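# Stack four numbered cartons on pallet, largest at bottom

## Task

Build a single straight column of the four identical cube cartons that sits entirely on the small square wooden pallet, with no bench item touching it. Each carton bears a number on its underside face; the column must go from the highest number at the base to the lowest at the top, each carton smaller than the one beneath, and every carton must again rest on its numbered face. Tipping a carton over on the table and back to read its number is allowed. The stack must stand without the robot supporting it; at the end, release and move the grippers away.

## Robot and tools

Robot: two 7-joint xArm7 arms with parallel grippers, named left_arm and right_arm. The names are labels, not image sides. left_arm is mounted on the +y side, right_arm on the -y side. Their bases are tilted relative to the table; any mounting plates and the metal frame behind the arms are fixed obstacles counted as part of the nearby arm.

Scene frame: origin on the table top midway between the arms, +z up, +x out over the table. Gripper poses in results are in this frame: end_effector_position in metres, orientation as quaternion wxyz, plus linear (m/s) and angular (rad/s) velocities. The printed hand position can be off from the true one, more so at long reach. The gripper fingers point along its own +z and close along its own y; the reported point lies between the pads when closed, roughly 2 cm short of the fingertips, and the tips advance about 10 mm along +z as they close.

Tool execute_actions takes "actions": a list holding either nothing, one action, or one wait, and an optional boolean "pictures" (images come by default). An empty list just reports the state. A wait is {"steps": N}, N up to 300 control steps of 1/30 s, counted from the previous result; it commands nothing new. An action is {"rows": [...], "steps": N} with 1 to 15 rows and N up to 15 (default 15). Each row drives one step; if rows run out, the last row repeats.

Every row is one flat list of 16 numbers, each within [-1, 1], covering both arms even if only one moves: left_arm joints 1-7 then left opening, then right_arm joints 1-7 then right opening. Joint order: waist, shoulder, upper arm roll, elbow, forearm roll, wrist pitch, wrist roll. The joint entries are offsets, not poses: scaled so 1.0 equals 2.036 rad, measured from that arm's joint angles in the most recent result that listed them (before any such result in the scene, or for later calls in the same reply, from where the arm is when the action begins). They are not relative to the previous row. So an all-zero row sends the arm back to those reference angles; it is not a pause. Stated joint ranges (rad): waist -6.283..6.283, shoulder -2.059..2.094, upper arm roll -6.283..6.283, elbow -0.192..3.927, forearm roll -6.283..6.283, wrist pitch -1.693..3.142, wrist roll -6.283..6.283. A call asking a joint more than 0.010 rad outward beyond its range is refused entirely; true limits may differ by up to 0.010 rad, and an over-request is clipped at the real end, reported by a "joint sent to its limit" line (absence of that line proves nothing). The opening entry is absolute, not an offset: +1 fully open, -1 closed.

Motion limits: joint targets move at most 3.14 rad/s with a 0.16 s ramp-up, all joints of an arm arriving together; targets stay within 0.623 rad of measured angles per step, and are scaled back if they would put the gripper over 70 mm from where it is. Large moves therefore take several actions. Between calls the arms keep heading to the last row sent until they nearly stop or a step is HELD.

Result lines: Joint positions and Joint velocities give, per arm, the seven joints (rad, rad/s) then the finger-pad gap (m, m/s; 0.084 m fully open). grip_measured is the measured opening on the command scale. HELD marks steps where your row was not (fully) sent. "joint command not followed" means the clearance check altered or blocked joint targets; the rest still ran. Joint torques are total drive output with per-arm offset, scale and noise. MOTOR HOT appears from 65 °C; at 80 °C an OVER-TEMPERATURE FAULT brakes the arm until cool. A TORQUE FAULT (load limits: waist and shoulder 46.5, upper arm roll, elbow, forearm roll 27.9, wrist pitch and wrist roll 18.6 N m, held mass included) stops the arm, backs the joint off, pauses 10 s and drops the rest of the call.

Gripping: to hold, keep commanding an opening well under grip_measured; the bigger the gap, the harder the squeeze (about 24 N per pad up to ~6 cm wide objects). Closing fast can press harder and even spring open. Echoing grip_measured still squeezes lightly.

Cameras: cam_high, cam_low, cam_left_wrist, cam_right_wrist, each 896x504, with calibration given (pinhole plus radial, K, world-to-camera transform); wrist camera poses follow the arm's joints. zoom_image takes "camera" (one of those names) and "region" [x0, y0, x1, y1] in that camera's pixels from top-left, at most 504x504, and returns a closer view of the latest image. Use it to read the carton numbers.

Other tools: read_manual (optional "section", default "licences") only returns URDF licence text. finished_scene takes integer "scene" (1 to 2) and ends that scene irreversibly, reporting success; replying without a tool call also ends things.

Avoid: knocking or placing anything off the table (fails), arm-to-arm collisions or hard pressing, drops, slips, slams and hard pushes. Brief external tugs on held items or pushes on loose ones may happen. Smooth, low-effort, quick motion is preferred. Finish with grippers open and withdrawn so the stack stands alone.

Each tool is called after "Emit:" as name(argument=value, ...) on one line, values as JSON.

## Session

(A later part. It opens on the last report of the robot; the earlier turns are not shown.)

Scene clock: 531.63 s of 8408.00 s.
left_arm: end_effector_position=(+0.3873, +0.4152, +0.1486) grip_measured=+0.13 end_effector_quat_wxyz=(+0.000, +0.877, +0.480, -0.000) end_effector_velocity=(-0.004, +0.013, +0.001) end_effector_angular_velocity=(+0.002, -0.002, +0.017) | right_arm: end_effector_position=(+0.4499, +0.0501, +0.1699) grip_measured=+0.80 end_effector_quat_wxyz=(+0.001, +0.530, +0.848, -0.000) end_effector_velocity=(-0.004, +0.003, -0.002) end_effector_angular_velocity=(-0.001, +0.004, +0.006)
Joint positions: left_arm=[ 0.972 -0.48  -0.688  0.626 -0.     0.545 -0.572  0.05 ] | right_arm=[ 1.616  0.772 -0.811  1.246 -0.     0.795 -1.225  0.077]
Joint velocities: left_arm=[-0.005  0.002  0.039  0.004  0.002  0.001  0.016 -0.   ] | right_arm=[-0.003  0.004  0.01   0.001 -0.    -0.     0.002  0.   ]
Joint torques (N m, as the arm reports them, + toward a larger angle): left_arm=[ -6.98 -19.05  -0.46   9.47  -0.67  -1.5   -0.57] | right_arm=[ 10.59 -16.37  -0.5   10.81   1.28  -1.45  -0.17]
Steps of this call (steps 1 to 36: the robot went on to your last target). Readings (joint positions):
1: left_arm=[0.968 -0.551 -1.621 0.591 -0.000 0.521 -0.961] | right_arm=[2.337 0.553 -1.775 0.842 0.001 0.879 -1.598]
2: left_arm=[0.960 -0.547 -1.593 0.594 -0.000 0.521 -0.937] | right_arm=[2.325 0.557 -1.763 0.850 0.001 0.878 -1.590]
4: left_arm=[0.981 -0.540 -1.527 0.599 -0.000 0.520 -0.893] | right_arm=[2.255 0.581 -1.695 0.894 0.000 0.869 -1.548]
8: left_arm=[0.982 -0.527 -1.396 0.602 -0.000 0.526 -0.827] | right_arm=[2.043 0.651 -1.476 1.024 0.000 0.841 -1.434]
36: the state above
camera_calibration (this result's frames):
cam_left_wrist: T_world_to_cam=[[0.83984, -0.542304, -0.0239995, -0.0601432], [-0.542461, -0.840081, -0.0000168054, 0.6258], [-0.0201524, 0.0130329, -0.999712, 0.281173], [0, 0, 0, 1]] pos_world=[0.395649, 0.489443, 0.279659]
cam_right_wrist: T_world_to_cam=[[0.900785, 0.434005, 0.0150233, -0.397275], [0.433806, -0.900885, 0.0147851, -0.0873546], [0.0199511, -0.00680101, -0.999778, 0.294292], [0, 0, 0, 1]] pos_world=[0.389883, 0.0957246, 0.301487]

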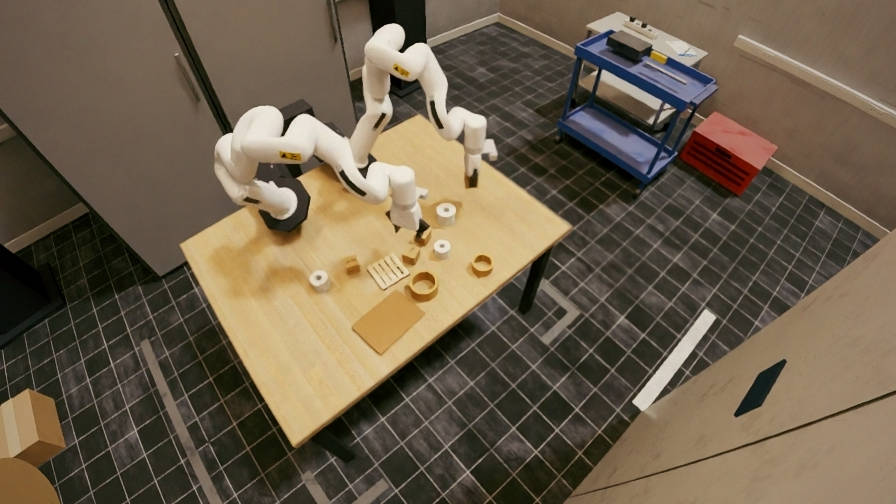

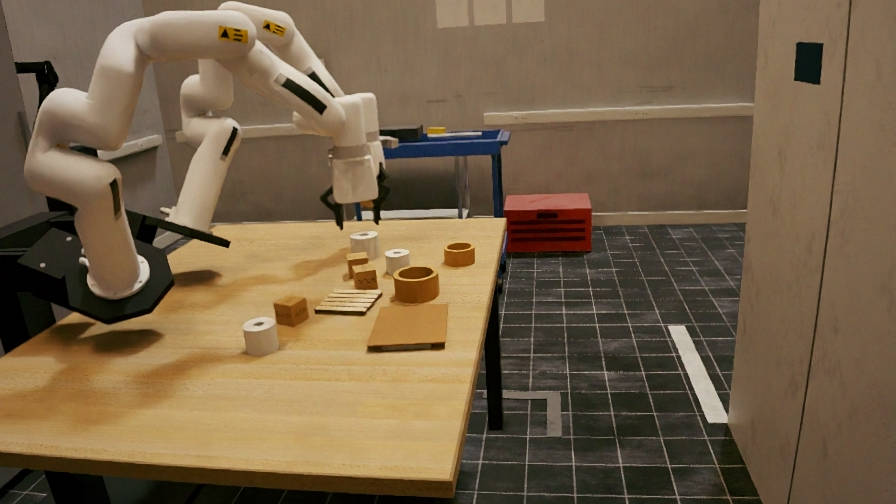

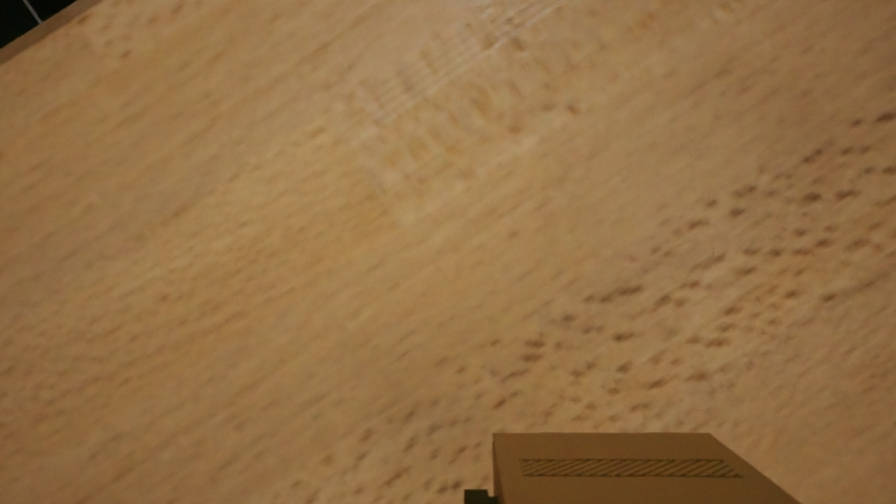

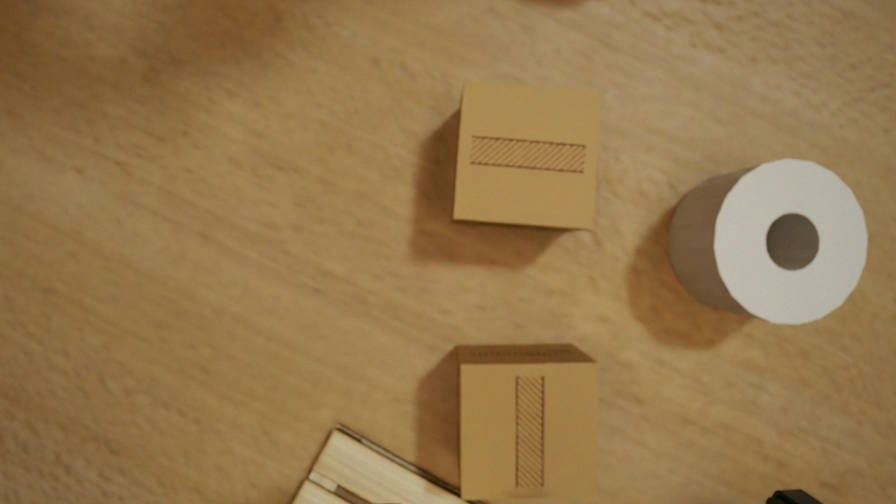

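Emit:
execute_actions(actions=[{"rows": [[0,0,0,0,0,0,0,-0.4,-0.0703,0.0526,0.0464,-0.0073,0,-0.0805,-0.0049,0.8],[0,0,0,0,0,0,0,-0.4,-0.0703,0.0526,0.0464,-0.0073,0,-0.0805,-0.0049,0.8],[0,0,0,0,0,0,0,-0.4,-0.0703,0.0526,0.0464,-0.0073,0,-0.0805,-0.0049,0.8],[0,0,0,0,0,0,0,-0.4,-0.0703,0.0526,0.0464,-0.0073,0,-0.0805,-0.0049,0.8],[0,0,0,0,0,0,0,-0.4,-0.0703,0.0526,0.0464,-0.0073,0,-0.0805,-0.0049,0.8],[0,0,0,0,0,0,0,-0.4,-0.0703,0.0526,0.0464,-0.0073,0,-0.0805,-0.0049,0.8],[0,0,0,0,0,0,0,-0.4,-0.0703,0.0526,0.0464,-0.0073,0,-0.0805,-0.0049,0.8],[0,0,0,0,0,0,0,-0.4,-0.098,0.0785,0.063,-0.002,0,-0.109,-0.0049,0.8],[0,0,0,0,0,0,0,-0.4,-0.098,0.0785,0.063,-0.002,0,-0.109,-0.0049,0.8],[0,0,0,0,0,0,0,-0.4,-0.098,0.0785,0.063,-0.002,0,-0.109,-0.0049,0.8],[0,0,0,0,0,0,0,-0.4,-0.1239,0.1055,0.0783,0.006,0,-0.1354,-0.0049,0.8]], "steps": 15}], pictures=false)

Emit:
execute_actions(actions=[{"steps": 12}], pictures=false)

Emit:
execute_actions(actions=[{"rows": [[0,0,0,0,0,0,0,-0.4,0,0,0,0,0,0,0,0.6],[0,0,0,0,0,0,0,-0.4,0,0,0,0,0,0,0,0.45],[0,0,0,0,0,0,0,-0.4,0,0,0,0,0,0,0,0.33],[0,0,0,0,0,0,0,-0.4,0,0,0,0,0,0,0,0.26],[0,0,0,0,0,0,0,-0.4,0,0,0,0,0,0,0,0.2],[0,0,0,0,0,0,0,-0.4,0,0,0,0,0,0,0,0.14],[0,0,0,0,0,0,0,-0.4,0,0,0,0,0,0,0,0.08],[0,0,0,0,0,0,0,-0.4,0,0,0,0,0,0,0,0.0],[0,0,0,0,0,0,0,-0.4,0,0,0,0,0,0,0,-0.1],[0,0,0,0,0,0,0,-0.4,0,0,0,0,0,0,0,-0.25],[0,0,0,0,0,0,0,-0.4,0,0,0,0,0,0,0,-0.4]], "steps": 13}], pictures=false)

Emit:
execute_actions(actions=[{"rows": [[0,0,0,0,0,0,0,-0.4,0.0536,-0.0529,-0.0319,-0.0133,0,0.0549,0,-0.4],[0,0,0,0,0,0,0,-0.4,0.0536,-0.0529,-0.0319,-0.0133,0,0.0549,0,-0.4],[0,0,0,0,0,0,0,-0.4,0.0536,-0.0529,-0.0319,-0.0133,0,0.0549,0,-0.4],[0,0,0,0,0,0,0,-0.4,0.0536,-0.0529,-0.0319,-0.0133,0,0.0549,0,-0.4],[0,0,0,0,0,0,0,-0.4,0.0536,-0.0529,-0.0319,-0.0133,0,0.0549,0,-0.4],[0,0,0,0,0,0,0,-0.4,0.1239,-0.1055,-0.0783,-0.006,0,0.1354,0,-0.4],[0,0,0,0,0,0,0,-0.4,0.1239,-0.1055,-0.0783,-0.006,0,0.1354,0,-0.4],[0,0,0,0,0,0,0,-0.4,0.1239,-0.1055,-0.0783,-0.006,0,0.1354,0,-0.4],[0,0,0,0,0,0,0,-0.4,0.1239,-0.1055,-0.0783,-0.006,0,0.1354,0,-0.4],[0,0,0,0,0,0,0,-0.4,0.1239,-0.1055,-0.0783,-0.006,0,0.1354,0,-0.4],[0,0,0,0,0,0,0,-0.4,0.1239,-0.1055,-0.0783,-0.006,0,0.1354,0,-0.4],[0,0,0,0,0,0,0,-0.4,0.1239,-0.1055,-0.0783,-0.006,0,0.1354,0,-0.4],[0,0,0,0,0,0,0,-0.4,0.1931,-0.3216,-0.7135,-0.3103,0.6,0.5164,0,-0.4],[0,0,0,0,0,0,0,-0.4,0.1931,-0.3216,-0.7135,-0.3103,0.6,0.5164,0,-0.4],[0,0,0,0,-0.6631,0.5038,0,-0.4,0.1931,-0.3216,-0.7135,-0.3103,0.6,0.5164,0,-0.4]], "steps": 15}], pictures=false)

Emit:
execute_actions(actions=[{"steps": 40}])

Scene clock: 580.90 s of 8408.00 s.
left_arm: end_effector_position=(+0.3873, +0.4152, +0.1486) grip_measured=+0.13 end_effector_quat_wxyz=(+0.000, +0.877, +0.480, -0.000) end_effector_velocity=(+0.000, -0.000, +0.000) end_effector_angular_velocity=(-0.000, -0.001, -0.000) | right_arm: end_effector_position=(+0.4514, +0.0483, +0.0506) grip_measured=+0.80 end_effector_quat_wxyz=(+0.001, +0.527, +0.850, -0.001) end_effector_velocity=(-0.039, -0.049, -0.234) end_effector_angular_velocity=(-0.113, +0.095, -0.002)
Joint positions: left_arm=[ 0.972 -0.48  -0.687  0.626 -0.     0.545 -0.572  0.05 ] | right_arm=[ 1.392  0.96  -0.668  1.251 -0.     0.549 -1.235  0.077]
Joint velocities: left_arm=[-0.     0.    -0.001  0.    -0.001 -0.001  0.    -0.   ] | right_arm=[-0.358  0.381  0.195  0.018 -0.001 -0.315 -0.002 -0.   ]
Joint torques (N m, as the arm reports them, + toward a larger angle): left_arm=[ -7.1  -19.24  -0.36   9.52  -0.56  -1.53  -0.68] | right_arm=[ 15.56 -24.67  -1.32  11.28   1.04  -1.67  -0.11]
Steps of this call (steps 1 to 30: the robot went on to your last target; steps 31 to 100: nothing new was sent; then 45.43 s passed at rest; steps 101 to 115: all 15 steps of this action). Readings (joint positions):
101: left_arm=[0.972 -0.480 -0.682 0.627 -0.000 0.545 -0.570] | right_arm=[1.616 0.773 -0.809 1.246 -0.000 0.795 -1.225]
102: left_arm=[0.972 -0.480 -0.682 0.627 -0.000 0.545 -0.571] | right_arm=[1.613 0.774 -0.808 1.246 -0.000 0.792 -1.225]
104: left_arm=[0.972 -0.480 -0.685 0.626 -0.000 0.545 -0.571] | right_arm=[1.583 0.795 -0.786 1.248 -0.000 0.752 -1.228]
108: left_arm=[0.972 -0.480 -0.687 0.626 -0.000 0.545 -0.572] | right_arm=[1.496 0.865 -0.733 1.227 -0.000 0.663 -1.233]
115: the state above

Scene clock: 581.30 s of 8408.00 s.
left_arm: end_effector_position=(+0.3873, +0.4152, +0.1486) grip_measured=+0.13 end_effector_quat_wxyz=(+0.000, +0.877, +0.480, -0.000) end_effector_velocity=(-0.000, -0.000, -0.000) end_effector_angular_velocity=(-0.001, +0.001, -0.000) | right_arm: end_effector_position=(+0.4512, +0.0488, +0.0363) grip_measured=+0.80 end_effector_quat_wxyz=(+0.000, +0.527, +0.850, +0.000) end_effector_velocity=(-0.003, -0.004, -0.006) end_effector_angular_velocity=(-0.008, +0.007, -0.003)
Joint positions: left_arm=[ 0.972 -0.48  -0.688  0.626 -0.     0.545 -0.572  0.05 ] | right_arm=[ 1.365  0.986 -0.652  1.258 -0.     0.52  -1.235  0.077]
Joint velocities: left_arm=[ 0.     0.    -0.001 -0.    -0.001  0.001  0.     0.   ] | right_arm=[-0.006  0.007  0.002 -0.004  0.003 -0.002 -0.    -0.   ]
Joint torques (N m, as the arm reports them, + toward a larger angle): left_arm=[ -7.14 -18.84  -0.47   9.53  -0.64  -1.54  -0.51] | right_arm=[ 11.06 -20.26  -0.83   9.27   1.75  -1.71   0.03]
Steps of this call (steps 1 to 12: the robot went on to your last target). Readings (joint positions):
1: left_arm=[0.972 -0.480 -0.687 0.626 -0.000 0.545 -0.572] | right_arm=[1.382 0.970 -0.663 1.251 -0.000 0.541 -1.235]
2: left_arm=[0.972 -0.480 -0.688 0.626 -0.000 0.545 -0.572] | right_arm=[1.376 0.977 -0.659 1.252 -0.000 0.535 -1.235]
4: left_arm=[0.972 -0.480 -0.688 0.626 -0.000 0.545 -0.572] | right_arm=[1.369 0.982 -0.655 1.255 -0.000 0.527 -1.235]
8: left_arm=[0.972 -0.480 -0.688 0.626 -0.000 0.545 -0.572] | right_arm=[1.366 0.984 -0.652 1.259 -0.000 0.521 -1.235]
12: the state above

Scene clock: 581.73 s of 8408.00 s.
left_arm: end_effector_position=(+0.3882, +0.4168, +0.1493) grip_measured=+0.13 end_effector_quat_wxyz=(+0.000, +0.876, +0.481, +0.002) end_effector_velocity=(-0.005, -0.008, -0.004) end_effector_angular_velocity=(-0.010, +0.015, -0.011) | right_arm: end_effector_position=(+0.4513, +0.0489, +0.0365) grip_measured=+0.13 end_effector_quat_wxyz=(+0.000, +0.527, +0.850, +0.000) end_effector_velocity=(+0.001, -0.001, -0.000) end_effector_angular_velocity=(-0.001, -0.000, -0.001)
Joint positions: left_arm=[ 0.972 -0.48  -0.686  0.628  0.     0.543 -0.572  0.05 ] | right_arm=[ 1.365  0.986 -0.652  1.258 -0.     0.52  -1.235  0.05 ]
Joint velocities: left_arm=[-0.003  0.    -0.009 -0.011 -0.001  0.008  0.    -0.   ] | right_arm=[-0.001 -0.    -0.001  0.    -0.     0.     0.    -0.   ]
Joint torques (N m, as the arm reports them, + toward a larger angle): left_arm=[ -9.73 -18.07  -1.59   7.43  -1.09  -0.42  -0.56] | right_arm=[ 11.22 -19.52  -0.83   8.58   1.29  -1.57  -0.31]
Steps of this call (steps 1 to 13: all 13 steps of this action). Readings (joint positions):
1: left_arm=[0.972 -0.480 -0.688 0.626 -0.000 0.545 -0.572] | right_arm=[1.365 0.986 -0.652 1.258 -0.000 0.520 -1.235]
2: left_arm=[0.972 -0.480 -0.688 0.626 -0.000 0.545 -0.572] | right_arm=[1.365 0.986 -0.652 1.258 -0.000 0.520 -1.235]
4: left_arm=[0.972 -0.480 -0.688 0.626 -0.000 0.545 -0.572] | right_arm=[1.365 0.986 -0.652 1.258 -0.000 0.520 -1.235]
8: left_arm=[0.972 -0.480 -0.687 0.626 -0.000 0.545 -0.572] | right_arm=[1.365 0.986 -0.652 1.258 -0.000 0.520 -1.235]
13: the state above

Scene clock: 582.23 s of 8408.00 s.
left_arm: end_effector_position=(+0.3880, +0.4165, +0.1492) grip_measured=+0.13 end_effector_quat_wxyz=(+0.000, +0.877, +0.481, +0.001) end_effector_velocity=(-0.003, -0.001, -0.000) end_effector_angular_velocity=(-0.013, +0.009, +0.017) | right_arm: end_effector_position=(+0.4496, +0.0467, +0.1640) grip_measured=+0.13 end_effector_quat_wxyz=(-0.007, +0.534, +0.846, -0.001) end_effector_velocity=(-0.116, -0.275, -0.028) end_effector_angular_velocity=(-0.179, +0.762, -0.719)
Joint positions: left_arm=[ 0.972 -0.48  -0.686  0.628 -0.     0.544 -0.572  0.05 ] | right_arm=[ 1.604  0.772 -0.809  1.237  0.016  0.785 -1.235  0.05 ]
Joint velocities: left_arm=[ 0.001 -0.     0.002  0.003 -0.017  0.017  0.     0.   ] | right_arm=[ 0.196 -0.373 -0.433 -0.498  0.542  0.521  0.    -0.   ]
Joint torques (N m, as the arm reports them, + toward a larger angle): left_arm=[ -6.97 -19.41  -0.35   9.26  -1.14  -1.32  -0.61] | right_arm=[ -1.2  -16.12  -8.63   1.99   3.2    0.17  -0.03]
Steps of this call (steps 1 to 15: all 15 steps of this action). Readings (joint positions):
1: left_arm=[0.972 -0.480 -0.686 0.628 0.000 0.544 -0.572] | right_arm=[1.365 0.986 -0.652 1.258 -0.000 0.520 -1.235]
2: left_arm=[0.972 -0.480 -0.686 0.628 0.000 0.544 -0.572] | right_arm=[1.368 0.984 -0.654 1.257 -0.000 0.524 -1.235]
4: left_arm=[0.972 -0.480 -0.686 0.628 0.000 0.543 -0.572] | right_arm=[1.398 0.956 -0.673 1.243 -0.000 0.560 -1.235]
8: left_arm=[0.972 -0.480 -0.688 0.626 -0.000 0.545 -0.572] | right_arm=[1.474 0.881 -0.717 1.241 -0.000 0.632 -1.235]
15: the state above

Scene clock: 583.57 s of 8408.00 s.
left_arm: end_effector_position=(+0.4143, +0.1590, +0.3062) grip_measured=+0.13 end_effector_quat_wxyz=(+0.516, +0.450, +0.597, -0.419) end_effector_velocity=(+0.002, -0.001, +0.003) end_effector_angular_velocity=(-0.012, -0.004, +0.006) | right_arm: end_effector_position=(+0.4042, -0.2390, +0.2309) grip_measured=+0.13 end_effector_quat_wxyz=(-0.667, +0.744, -0.046, +0.024) end_effector_velocity=(+0.004, -0.008, +0.000) end_effector_angular_velocity=(+0.009, +0.005, -0.041)
Joint positions: left_arm=[ 0.973 -0.48  -0.686  0.628 -1.348  1.568 -0.572  0.05 ] | right_arm=[ 1.759  0.332 -2.101  0.627  1.219  1.571 -1.235  0.05 ]
Joint velocities: left_arm=[-0.     0.001 -0.001  0.001 -0.013  0.007 -0.     0.   ] | right_arm=[-0.001 -0.005 -0.025 -0.004  0.017  0.004 -0.    -0.   ]
Joint torques (N m, as the arm reports them, + toward a larger angle): left_arm=[ -7.63 -15.84  -0.67   8.56  -1.98   0.88  -0.66] | right_arm=[ 3.88  5.36  0.32  6.28  2.13  1.8  -0.33]
Steps of this call (steps 1 to 40: the robot went on to your last target). Readings (joint positions):
1: left_arm=[0.972 -0.480 -0.686 0.628 -0.003 0.547 -0.572] | right_arm=[1.610 0.759 -0.827 1.215 0.037 0.805 -1.235]
2: left_arm=[0.972 -0.481 -0.686 0.629 -0.016 0.560 -0.572] | right_arm=[1.613 0.744 -0.850 1.189 0.060 0.827 -1.235]
4: left_arm=[0.972 -0.481 -0.686 0.630 -0.085 0.629 -0.572] | right_arm=[1.619 0.714 -0.900 1.144 0.103 0.872 -1.235]
8: left_arm=[0.973 -0.480 -0.686 0.627 -0.289 0.833 -0.572] | right_arm=[1.640 0.656 -0.993 1.067 0.198 0.966 -1.235]
40: the state above
camera_calibration (this result's frames):
cam_left_wrist: T_world_to_cam=[[0.974811, 0.220443, -0.0338767, -0.392091], [0.0585837, -0.106525, 0.992583, -0.244344], [0.215199, -0.969566, -0.116756, 0.231032], [0, 0, 0, 1]] pos_world=[0.346811, 0.284406, 0.256223]
cam_right_wrist: T_world_to_cam=[[-0.0428782, -0.120849, -0.991744, 0.24969], [-0.995699, 0.0867668, 0.0324763, 0.480892], [0.0821257, 0.988872, -0.12405, 0.36483], [0, 0, 0, 1]] pos_world=[0.459568, -0.37232, 0.277269]

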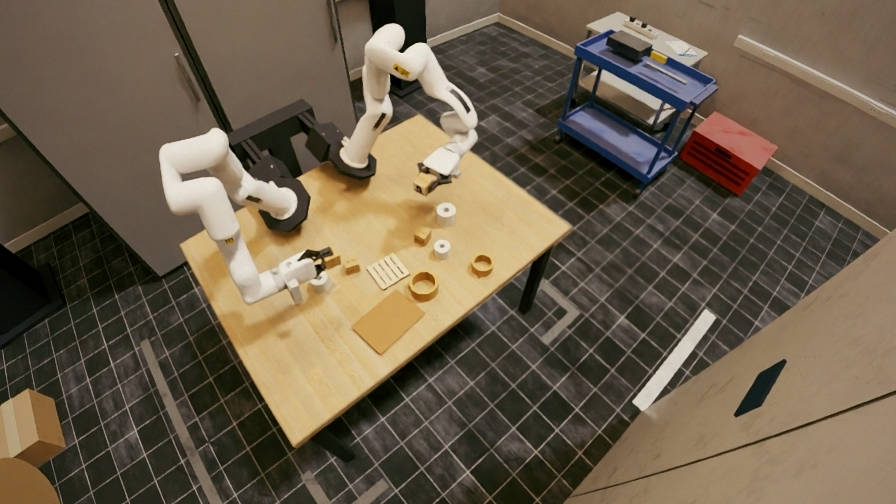

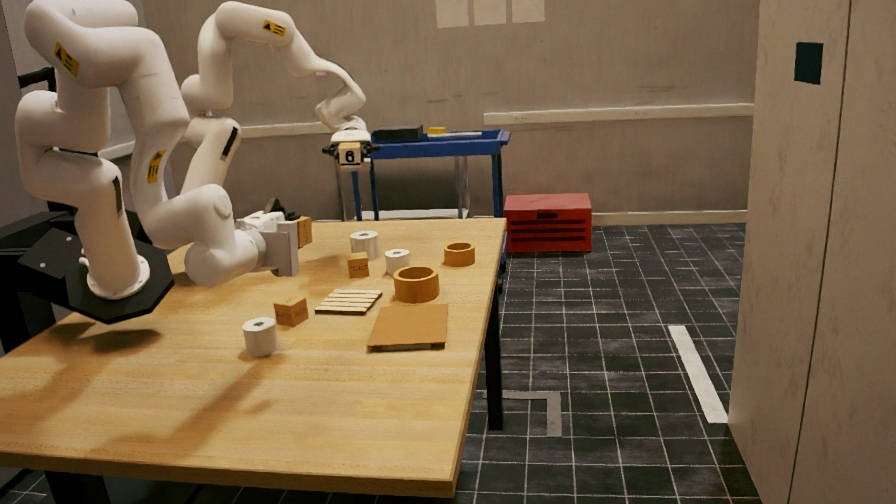

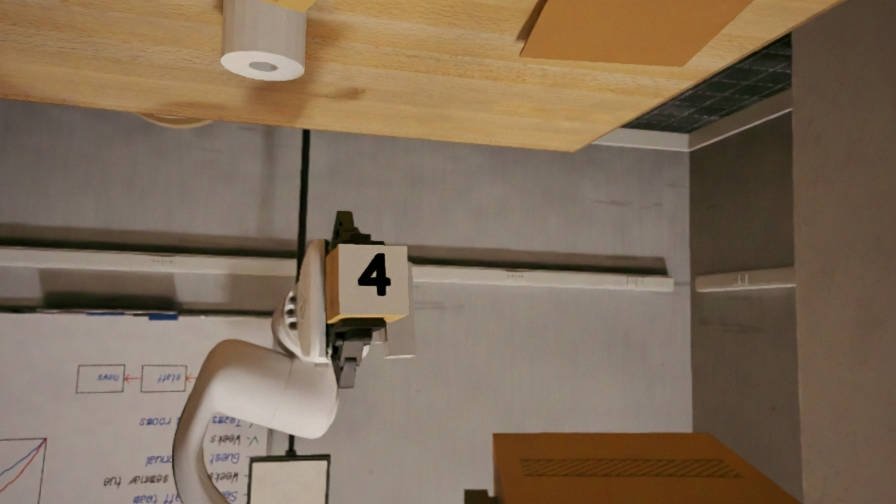

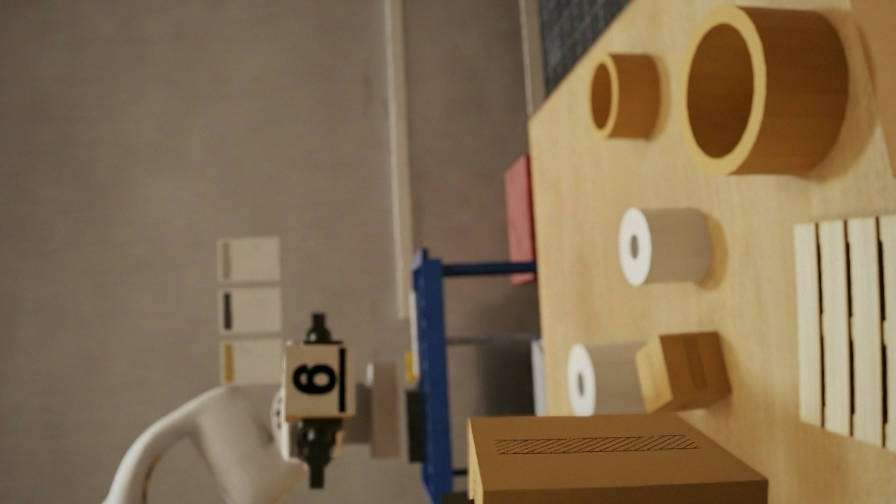

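Emit:
execute_actions(actions=[{"rows": [[0.064,-0.025,-0.183,0.057,0.6621,-0.4173,0,-0.4,0.2,0.08,-0.03,-0.0114,-0.5987,-0.4087,0.194,-0.4],[0.064,-0.025,-0.183,0.057,0.6621,-0.4173,0,-0.4,0.2,0.08,-0.03,-0.0114,-0.5987,-0.4087,0.194,-0.4],[0.064,-0.025,-0.183,0.057,0.6621,-0.4173,0,-0.4,0.2,0.08,-0.03,-0.0114,-0.5987,-0.4087,0.194,-0.4],[0.064,-0.025,-0.183,0.057,0.6621,-0.4173,0,-0.4,0.2,0.08,-0.03,-0.0114,-0.5987,-0.4087,0.194,-0.4],[0.064,-0.025,-0.183,0.057,0.6621,-0.4173,0,-0.4,0.2,0.08,-0.03,-0.0114,-0.5987,-0.4087,0.194,-0.4],[0.064,-0.025,-0.183,0.057,0.6621,-0.4173,0,-0.4,0.2,0.08,-0.03,-0.0114,-0.5987,-0.4087,0.194,-0.4],[0.064,-0.025,-0.183,0.057,0.6621,-0.4173,0,-0.4,0.2,0.08,-0.03,-0.0114,-0.5987,-0.4087,0.194,-0.4],[0.064,-0.025,-0.183,0.057,0.6621,-0.4173,0,-0.4,0.2,0.08,-0.03,-0.0114,-0.5987,-0.4087,0.194,-0.4],[0.064,-0.025,-0.183,0.057,0.6621,-0.4173,0,-0.4,0.2,0.08,-0.03,-0.0114,-0.5987,-0.4087,0.194,-0.4],[0.064,-0.025,-0.183,0.057,0.6621,-0.4173,0,-0.4,0.2,0.08,-0.03,-0.0114,-0.5987,-0.4087,0.194,-0.4],[0.064,-0.025,-0.183,0.057,0.6621,-0.4173,0,-0.4,0.3539,0.1393,-0.0457,-0.0114,-0.5987,-0.4087,0.194,-0.4],[0.064,-0.025,-0.183,0.057,0.6621,-0.4173,0,-0.4,0.3539,0.1393,-0.0457,-0.0114,-0.5987,-0.4087,0.194,-0.4],[0.064,-0.025,-0.183,0.057,0.6621,-0.4173,0,-0.4,0.3539,0.1393,-0.0457,-0.0114,-0.5987,-0.4087,0.194,-0.4],[0.064,-0.025,-0.183,0.057,0.6621,-0.4173,0,-0.4,0.3539,0.1393,-0.0457,-0.0114,-0.5987,-0.4087,0.194,-0.4],[0.2571,-0.0982,-0.7315,0.2293,0.6621,-0.4173,0.0088,-0.4,0.3539,0.1393,-0.0457,-0.0114,-0.5987,-0.4087,0.194,-0.4]], "steps": 15}], pictures=false)

Emit:
execute_actions(actions=[{"steps": 42}])

Scene clock: 628.47 s of 8408.00 s.
left_arm: end_effector_position=(+0.3991, +0.2468, +0.1708) grip_measured=+0.13 end_effector_quat_wxyz=(+0.175, +0.778, +0.576, -0.180) end_effector_velocity=(+0.066, +0.378, -0.132) end_effector_angular_velocity=(+2.245, -0.585, -1.815) | right_arm: end_effector_position=(+0.3859, -0.3225, +0.1444) grip_measured=+0.13 end_effector_quat_wxyz=(-0.187, +0.950, +0.237, -0.079) end_effector_velocity=(+0.203, -0.001, +0.201) end_effector_angular_velocity=(-1.455, -1.299, +2.391)
Joint positions: left_arm=[ 1.074 -0.52  -0.974  0.718 -0.646  0.946 -0.572  0.05 ] | right_arm=[ 2.183  0.5   -2.167  0.605  0.377  0.865 -0.884  0.05 ]
Joint velocities: left_arm=[ 0.17  -0.066 -0.482  0.152  2.314 -1.299  0.    -0.   ] | right_arm=[ 1.431  0.548 -0.176 -0.045 -1.972 -0.705  0.247 -0.   ]
Joint torques (N m, as the arm reports them, + toward a larger angle): left_arm=[-10.37 -12.5   -0.47   9.76  -0.19  -0.44  -0.69] | right_arm=[13.09 11.24  4.67 11.65  2.09 -0.56 -0.45]
Steps of this call (steps 1 to 30: the robot went on to your last target; steps 31 to 100: nothing new was sent; then 41.07 s passed at rest; steps 101 to 115: all 15 steps of this action). Readings (joint positions):
101: left_arm=[0.972 -0.480 -0.686 0.628 -1.350 1.569 -0.572] | right_arm=[1.758 0.331 -2.104 0.627 1.221 1.571 -1.235]
102: left_arm=[0.973 -0.481 -0.688 0.629 -1.346 1.565 -0.572] | right_arm=[1.760 0.332 -2.105 0.627 1.218 1.567 -1.233]
104: left_arm=[0.982 -0.484 -0.710 0.636 -1.307 1.525 -0.572] | right_arm=[1.785 0.341 -2.110 0.625 1.178 1.527 -1.207]
108: left_arm=[1.023 -0.500 -0.833 0.673 -1.092 1.311 -0.572] | right_arm=[1.951 0.408 -2.131 0.614 0.911 1.261 -1.048]
115: the state above

Scene clock: 629.87 s of 8408.00 s.
left_arm: end_effector_position=(+0.4466, -0.0503, +0.1593) grip_measured=+0.13 end_effector_quat_wxyz=(-0.001, +0.999, -0.034, -0.000) end_effector_velocity=(-0.006, -0.013, +0.000) end_effector_angular_velocity=(-0.007, -0.000, -0.029) | right_arm: end_effector_position=(+0.4406, -0.2995, +0.2099) grip_measured=+0.13 end_effector_quat_wxyz=(+0.000, +0.887, +0.461, -0.000) end_effector_velocity=(-0.000, +0.000, -0.000) end_effector_angular_velocity=(+0.000, +0.001, +0.001)
Joint positions: left_arm=[ 1.496 -0.68  -2.17   1.094 -0.001  0.719 -0.554  0.05 ] | right_arm=[ 2.479  0.615 -2.194  0.604  0.001  0.739 -0.84   0.05 ]
Joint velocities: left_arm=[ 0.004 -0.003 -0.03   0.006  0.005 -0.002  0.    -0.   ] | right_arm=[-0.    -0.     0.001 -0.001  0.     0.    -0.    -0.   ]
Joint torques (N m, as the arm reports them, + toward a larger angle): left_arm=[-17.66  21.48  -0.59  10.62  -0.85  -1.52  -0.6 ] | right_arm=[ 5.3   6.61 -0.19 10.63  1.44 -1.81 -0.13]
Steps of this call (steps 1 to 42: the robot went on to your last target). Readings (joint positions):
1: left_arm=[1.080 -0.522 -0.991 0.724 -0.569 0.905 -0.572] | right_arm=[2.233 0.520 -2.171 0.604 0.314 0.843 -0.877]
2: left_arm=[1.092 -0.526 -1.014 0.733 -0.497 0.873 -0.572] | right_arm=[2.282 0.539 -2.173 0.606 0.256 0.824 -0.870]
4: left_arm=[1.145 -0.545 -1.095 0.777 -0.392 0.841 -0.570] | right_arm=[2.362 0.571 -2.178 0.608 0.157 0.791 -0.859]
8: left_arm=[1.257 -0.590 -1.290 0.886 -0.281 0.806 -0.564] | right_arm=[2.453 0.606 -2.189 0.606 0.038 0.752 -0.845]
42: the state above
camera_calibration (this result's frames):
cam_left_wrist: T_world_to_cam=[[-0.0724043, -0.99702, -0.0266348, 0.02289], [-0.997374, 0.0724256, 0.000165251, 0.515943], [0.00176429, 0.0265769, -0.999645, 0.290071], [0, 0, 0, 1]] pos_world=[0.515733, -0.0222549, 0.290493]
cam_right_wrist: T_world_to_cam=[[0.814877, -0.579444, 0.0148801, -0.503452], [-0.57962, -0.814768, 0.0139035, 0.0736366], [0.00406754, -0.0199545, -0.999793, 0.335087], [0, 0, 0, 1]] pos_world=[0.451569, -0.225039, 0.341485]

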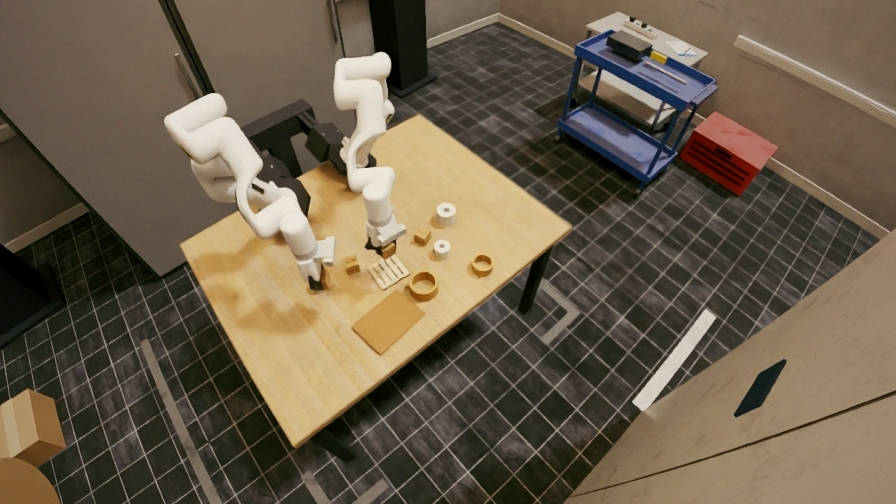

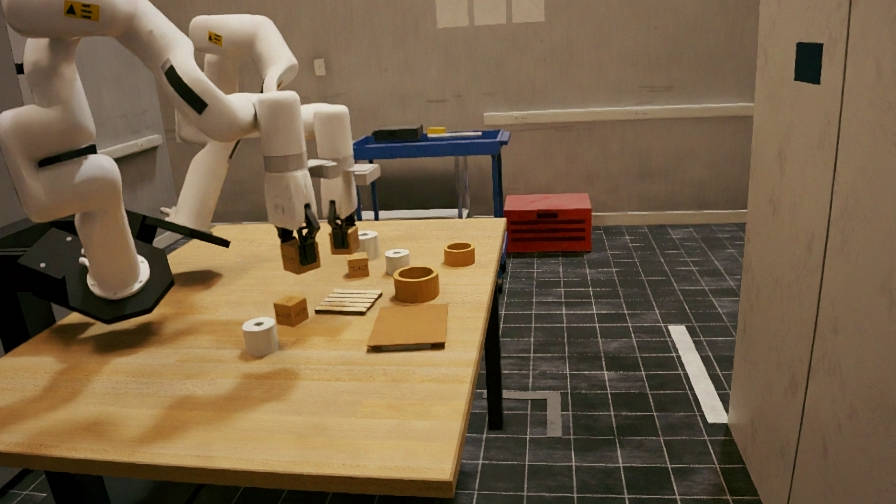

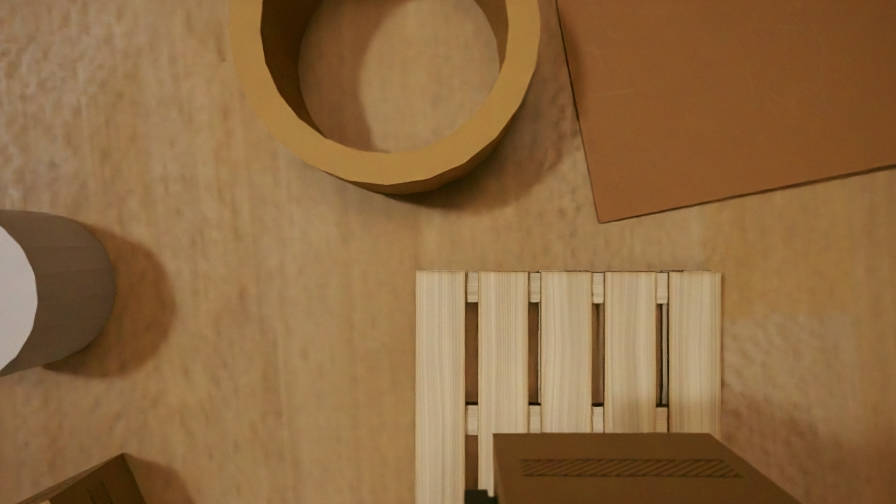

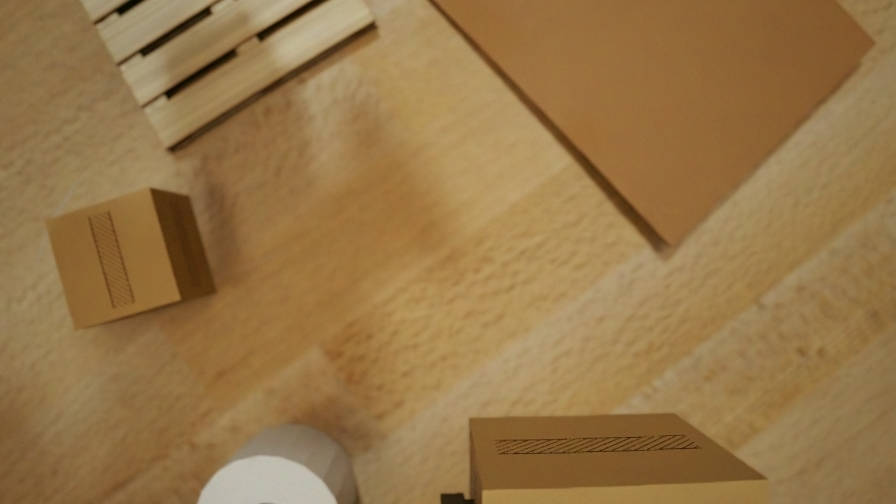

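Emit:
execute_actions(actions=[{"rows": [[0.0768,-0.0395,-0.0602,-0.0042,0.0005,-0.069,0,-0.4,0,0,0,0,0,0,0,-0.4],[0.0768,-0.0395,-0.0602,-0.0042,0.0005,-0.069,0,-0.4,0,0,0,0,0,0,0,-0.4],[0.0768,-0.0395,-0.0602,-0.0042,0.0005,-0.069,0,-0.4,0,0,0,0,0,0,0,-0.4],[0.0768,-0.0395,-0.0602,-0.0042,0.0005,-0.069,0,-0.4,0,0,0,0,0,0,0,-0.4],[0.0768,-0.0395,-0.0602,-0.0042,0.0005,-0.069,0,-0.4,0,0,0,0,0,0,0,-0.4],[0.0993,-0.0552,-0.0758,-0.0007,0.0005,-0.088,0,-0.4,0,0,0,0,0,0,0,-0.4],[0.0993,-0.0552,-0.0758,-0.0007,0.0005,-0.088,0,-0.4,0,0,0,0,0,0,0,-0.4],[0.1154,-0.0664,-0.087,0.0018,0.0005,-0.1016,0,-0.4,0,0,0,0,0,0,0,-0.4],[0.1154,-0.0664,-0.087,0.0018,0.0005,-0.1016,0,-0.4,0,0,0,0,0,0,0,-0.4],[0.127,-0.0744,-0.095,0.0036,0.0005,-0.1114,0,-0.4,0,0,0,0,0,0,0,-0.4],[0.127,-0.0744,-0.095,0.0036,0.0005,-0.1114,0,-0.4,0,0,0,0,0,0,0,-0.4],[0.1334,-0.0789,-0.0994,0.0046,0.0005,-0.1169,0,-0.4,0,0,0,0,0,0,0,-0.4],[0.1334,-0.0789,-0.0994,0.0046,0.0005,-0.1169,0,-0.4,0,0,0,0,0,0,0,-0.4],[0.1366,-0.0812,-0.1017,0.0051,0.0005,-0.1196,0,-0.4,0,0,0,0,0,0,0,-0.4],[0.1385,-0.0825,-0.103,0.0054,0.0005,-0.1212,0,-0.4,0,0,0,0,0,0,0,-0.4]], "steps": 15}], pictures=false)

Emit:
execute_actions(actions=[{"steps": 14}])

Emit:
zoom_image(camera="cam_low", region=[300, 250, 400, 325])

Scene clock: 652.83 s of 8408.00 s.
left_arm: end_effector_position=(+0.4460, -0.0521, +0.0604) grip_measured=+0.13 end_effector_quat_wxyz=(-0.002, +0.999, -0.036, -0.000) end_effector_velocity=(-0.005, +0.001, -0.109) end_effector_angular_velocity=(-0.010, +0.007, +0.002) | right_arm: end_effector_position=(+0.4406, -0.2995, +0.2099) grip_measured=+0.13 end_effector_quat_wxyz=(+0.000, +0.887, +0.461, -0.000) end_effector_velocity=(+0.000, -0.000, +0.000) end_effector_angular_velocity=(-0.002, -0.000, +0.002)
Joint positions: left_arm=[ 1.749 -0.828 -2.359  1.1   -0.     0.498 -0.554  0.05 ] | right_arm=[ 2.479  0.615 -2.194  0.604  0.001  0.739 -0.84   0.05 ]
Joint velocities: left_arm=[ 0.265 -0.18  -0.184  0.037  0.    -0.229 -0.     0.   ] | right_arm=[ 0.     0.001  0.001  0.    -0.002  0.     0.    -0.   ]
Joint torques (N m, as the arm reports them, + toward a larger angle): left_arm=[-21.59  32.04  -0.39   9.49  -0.7   -1.63  -0.63] | right_arm=[ 4.53  6.05  0.03 10.43  1.14 -1.78 -0.04]
Steps of this call (steps 1 to 30: the robot went on to your last target; steps 31 to 100: nothing new was sent; then 19.13 s passed at rest; steps 101 to 115: all 15 steps of this action). Readings (joint positions):
101: left_arm=[1.496 -0.680 -2.175 1.095 -0.000 0.719 -0.554] | right_arm=[2.479 0.615 -2.194 0.604 0.001 0.739 -0.840]
102: left_arm=[1.499 -0.681 -2.177 1.095 -0.000 0.715 -0.554] | right_arm=[2.479 0.615 -2.194 0.604 0.001 0.739 -0.840]
104: left_arm=[1.534 -0.698 -2.206 1.097 -0.000 0.680 -0.554] | right_arm=[2.479 0.615 -2.194 0.604 0.001 0.739 -0.840]
108: left_arm=[1.640 -0.757 -2.281 1.085 -0.000 0.593 -0.554] | right_arm=[2.479 0.615 -2.194 0.604 0.001 0.739 -0.840]
115: the state above

Scene clock: 653.30 s of 8408.00 s.
left_arm: end_effector_position=(+0.4458, -0.0528, +0.0491) grip_measured=+0.13 end_effector_quat_wxyz=(+0.000, +0.999, -0.036, +0.000) end_effector_velocity=(-0.001, +0.001, -0.002) end_effector_angular_velocity=(+0.003, +0.003, +0.001) | right_arm: end_effector_position=(+0.4406, -0.2995, +0.2099) grip_measured=+0.13 end_effector_quat_wxyz=(+0.000, +0.887, +0.461, -0.000) end_effector_velocity=(-0.000, -0.000, -0.000) end_effector_angular_velocity=(+0.000, +0.001, -0.000)
Joint positions: left_arm=[ 1.778 -0.847 -2.38   1.105 -0.     0.472 -0.554  0.05 ] | right_arm=[ 2.479  0.615 -2.194  0.604  0.001  0.739 -0.84   0.05 ]
Joint velocities: left_arm=[ 0.003 -0.003 -0.001 -0.001 -0.    -0.001  0.    -0.   ] | right_arm=[-0.001 -0.     0.     0.    -0.    -0.    -0.    -0.   ]
Joint torques (N m, as the arm reports them, + toward a larger angle): left_arm=[-19.33  29.19  -0.57   8.62  -0.64  -1.61  -0.59] | right_arm=[ 4.67  6.56 -0.19 10.77  1.04 -1.89 -0.31]
Steps of this call (steps 1 to 14: the robot went on to your last target). Readings (joint positions):
1: left_arm=[1.757 -0.833 -2.365 1.102 -0.000 0.491 -0.554] | right_arm=[2.479 0.615 -2.194 0.604 0.001 0.739 -0.840]
2: left_arm=[1.763 -0.838 -2.369 1.103 -0.000 0.485 -0.554] | right_arm=[2.479 0.615 -2.194 0.604 0.001 0.739 -0.840]
4: left_arm=[1.771 -0.843 -2.375 1.104 -0.000 0.479 -0.554] | right_arm=[2.479 0.615 -2.194 0.604 0.001 0.739 -0.840]
8: left_arm=[1.776 -0.846 -2.379 1.105 -0.000 0.474 -0.554] | right_arm=[2.479 0.615 -2.194 0.604 0.001 0.739 -0.840]
14: the state above
camera_calibration (this result's frames):
cam_left_wrist: T_world_to_cam=[[-0.0776036, -0.996678, -0.0247017, 0.0196079], [-0.99698, 0.0776521, -0.00100683, 0.515495], [0.00292163, 0.024549, -0.999694, 0.179357], [0, 0, 0, 1]] pos_world=[0.514936, -0.0248896, 0.180306]
cam_right_wrist: T_world_to_cam=[[0.814877, -0.579444, 0.0148801, -0.503452], [-0.57962, -0.814768, 0.0139035, 0.0736365], [0.00406754, -0.0199545, -0.999793, 0.335087], [0, 0, 0, 1]] pos_world=[0.451569, -0.225039, 0.341485]

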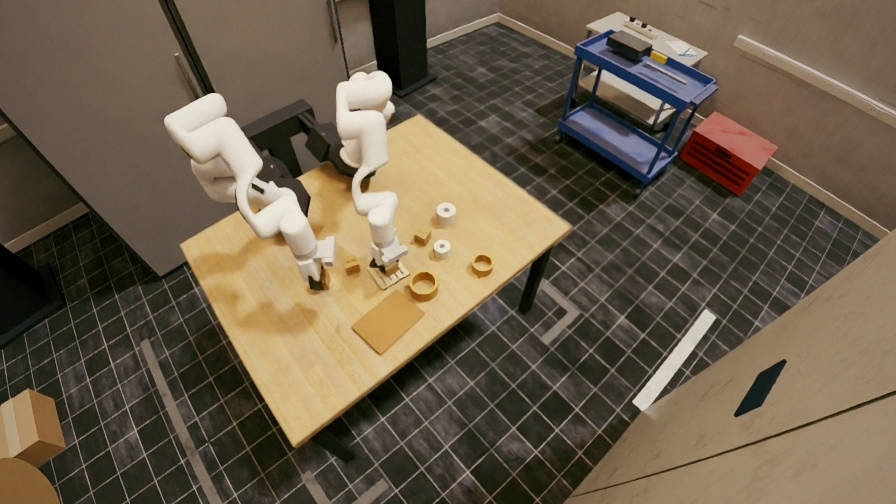

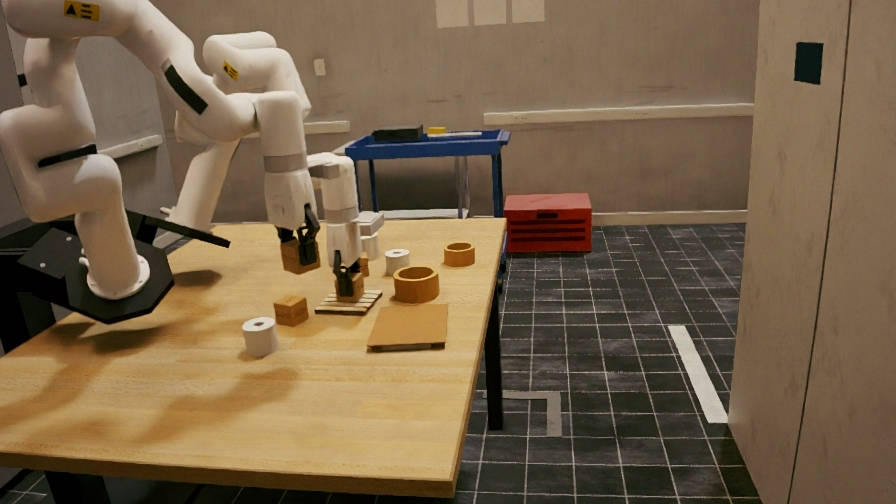

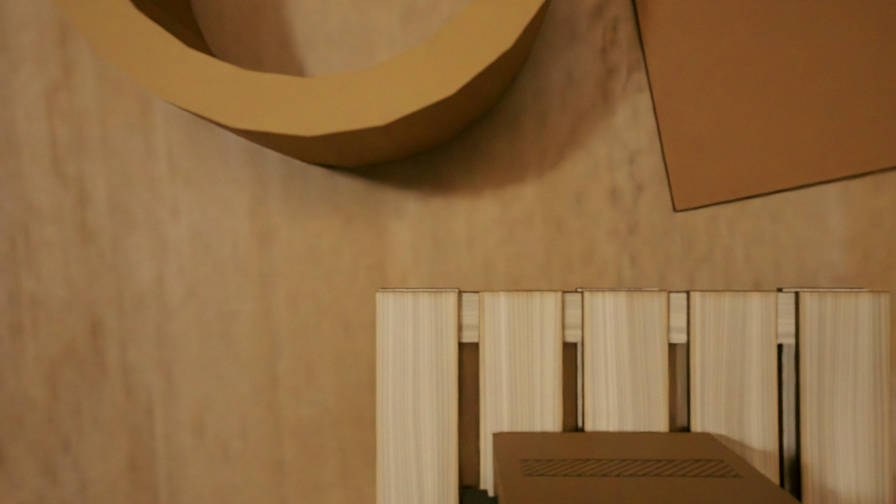

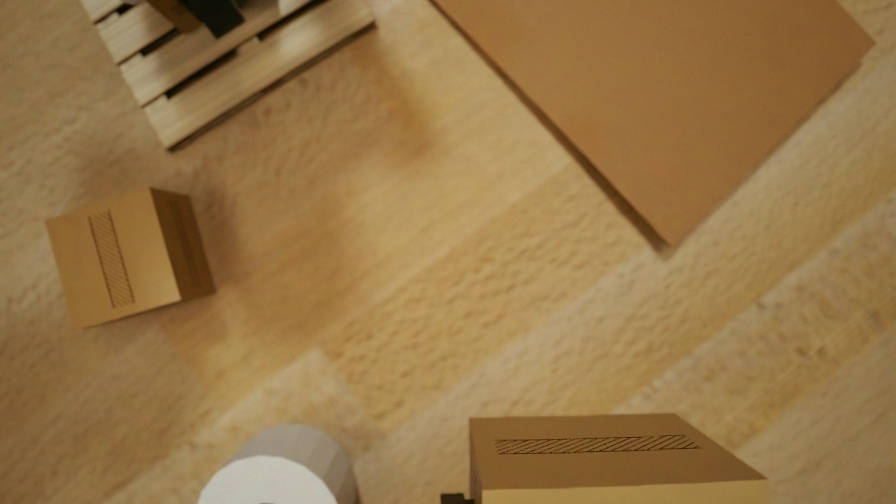

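Region (300, 250, 400, 325) of cam_low's 896x504 image, scaled by 5.040, with more detail than that image has; it fills the top 378 rows of this view, and the rest is white.

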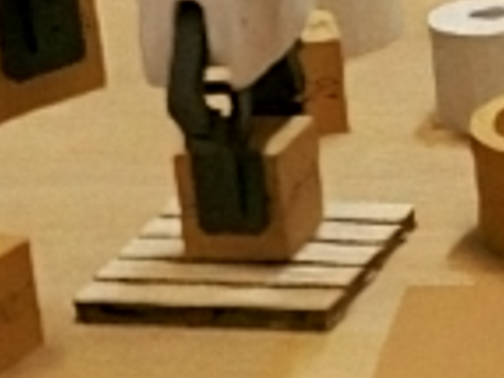

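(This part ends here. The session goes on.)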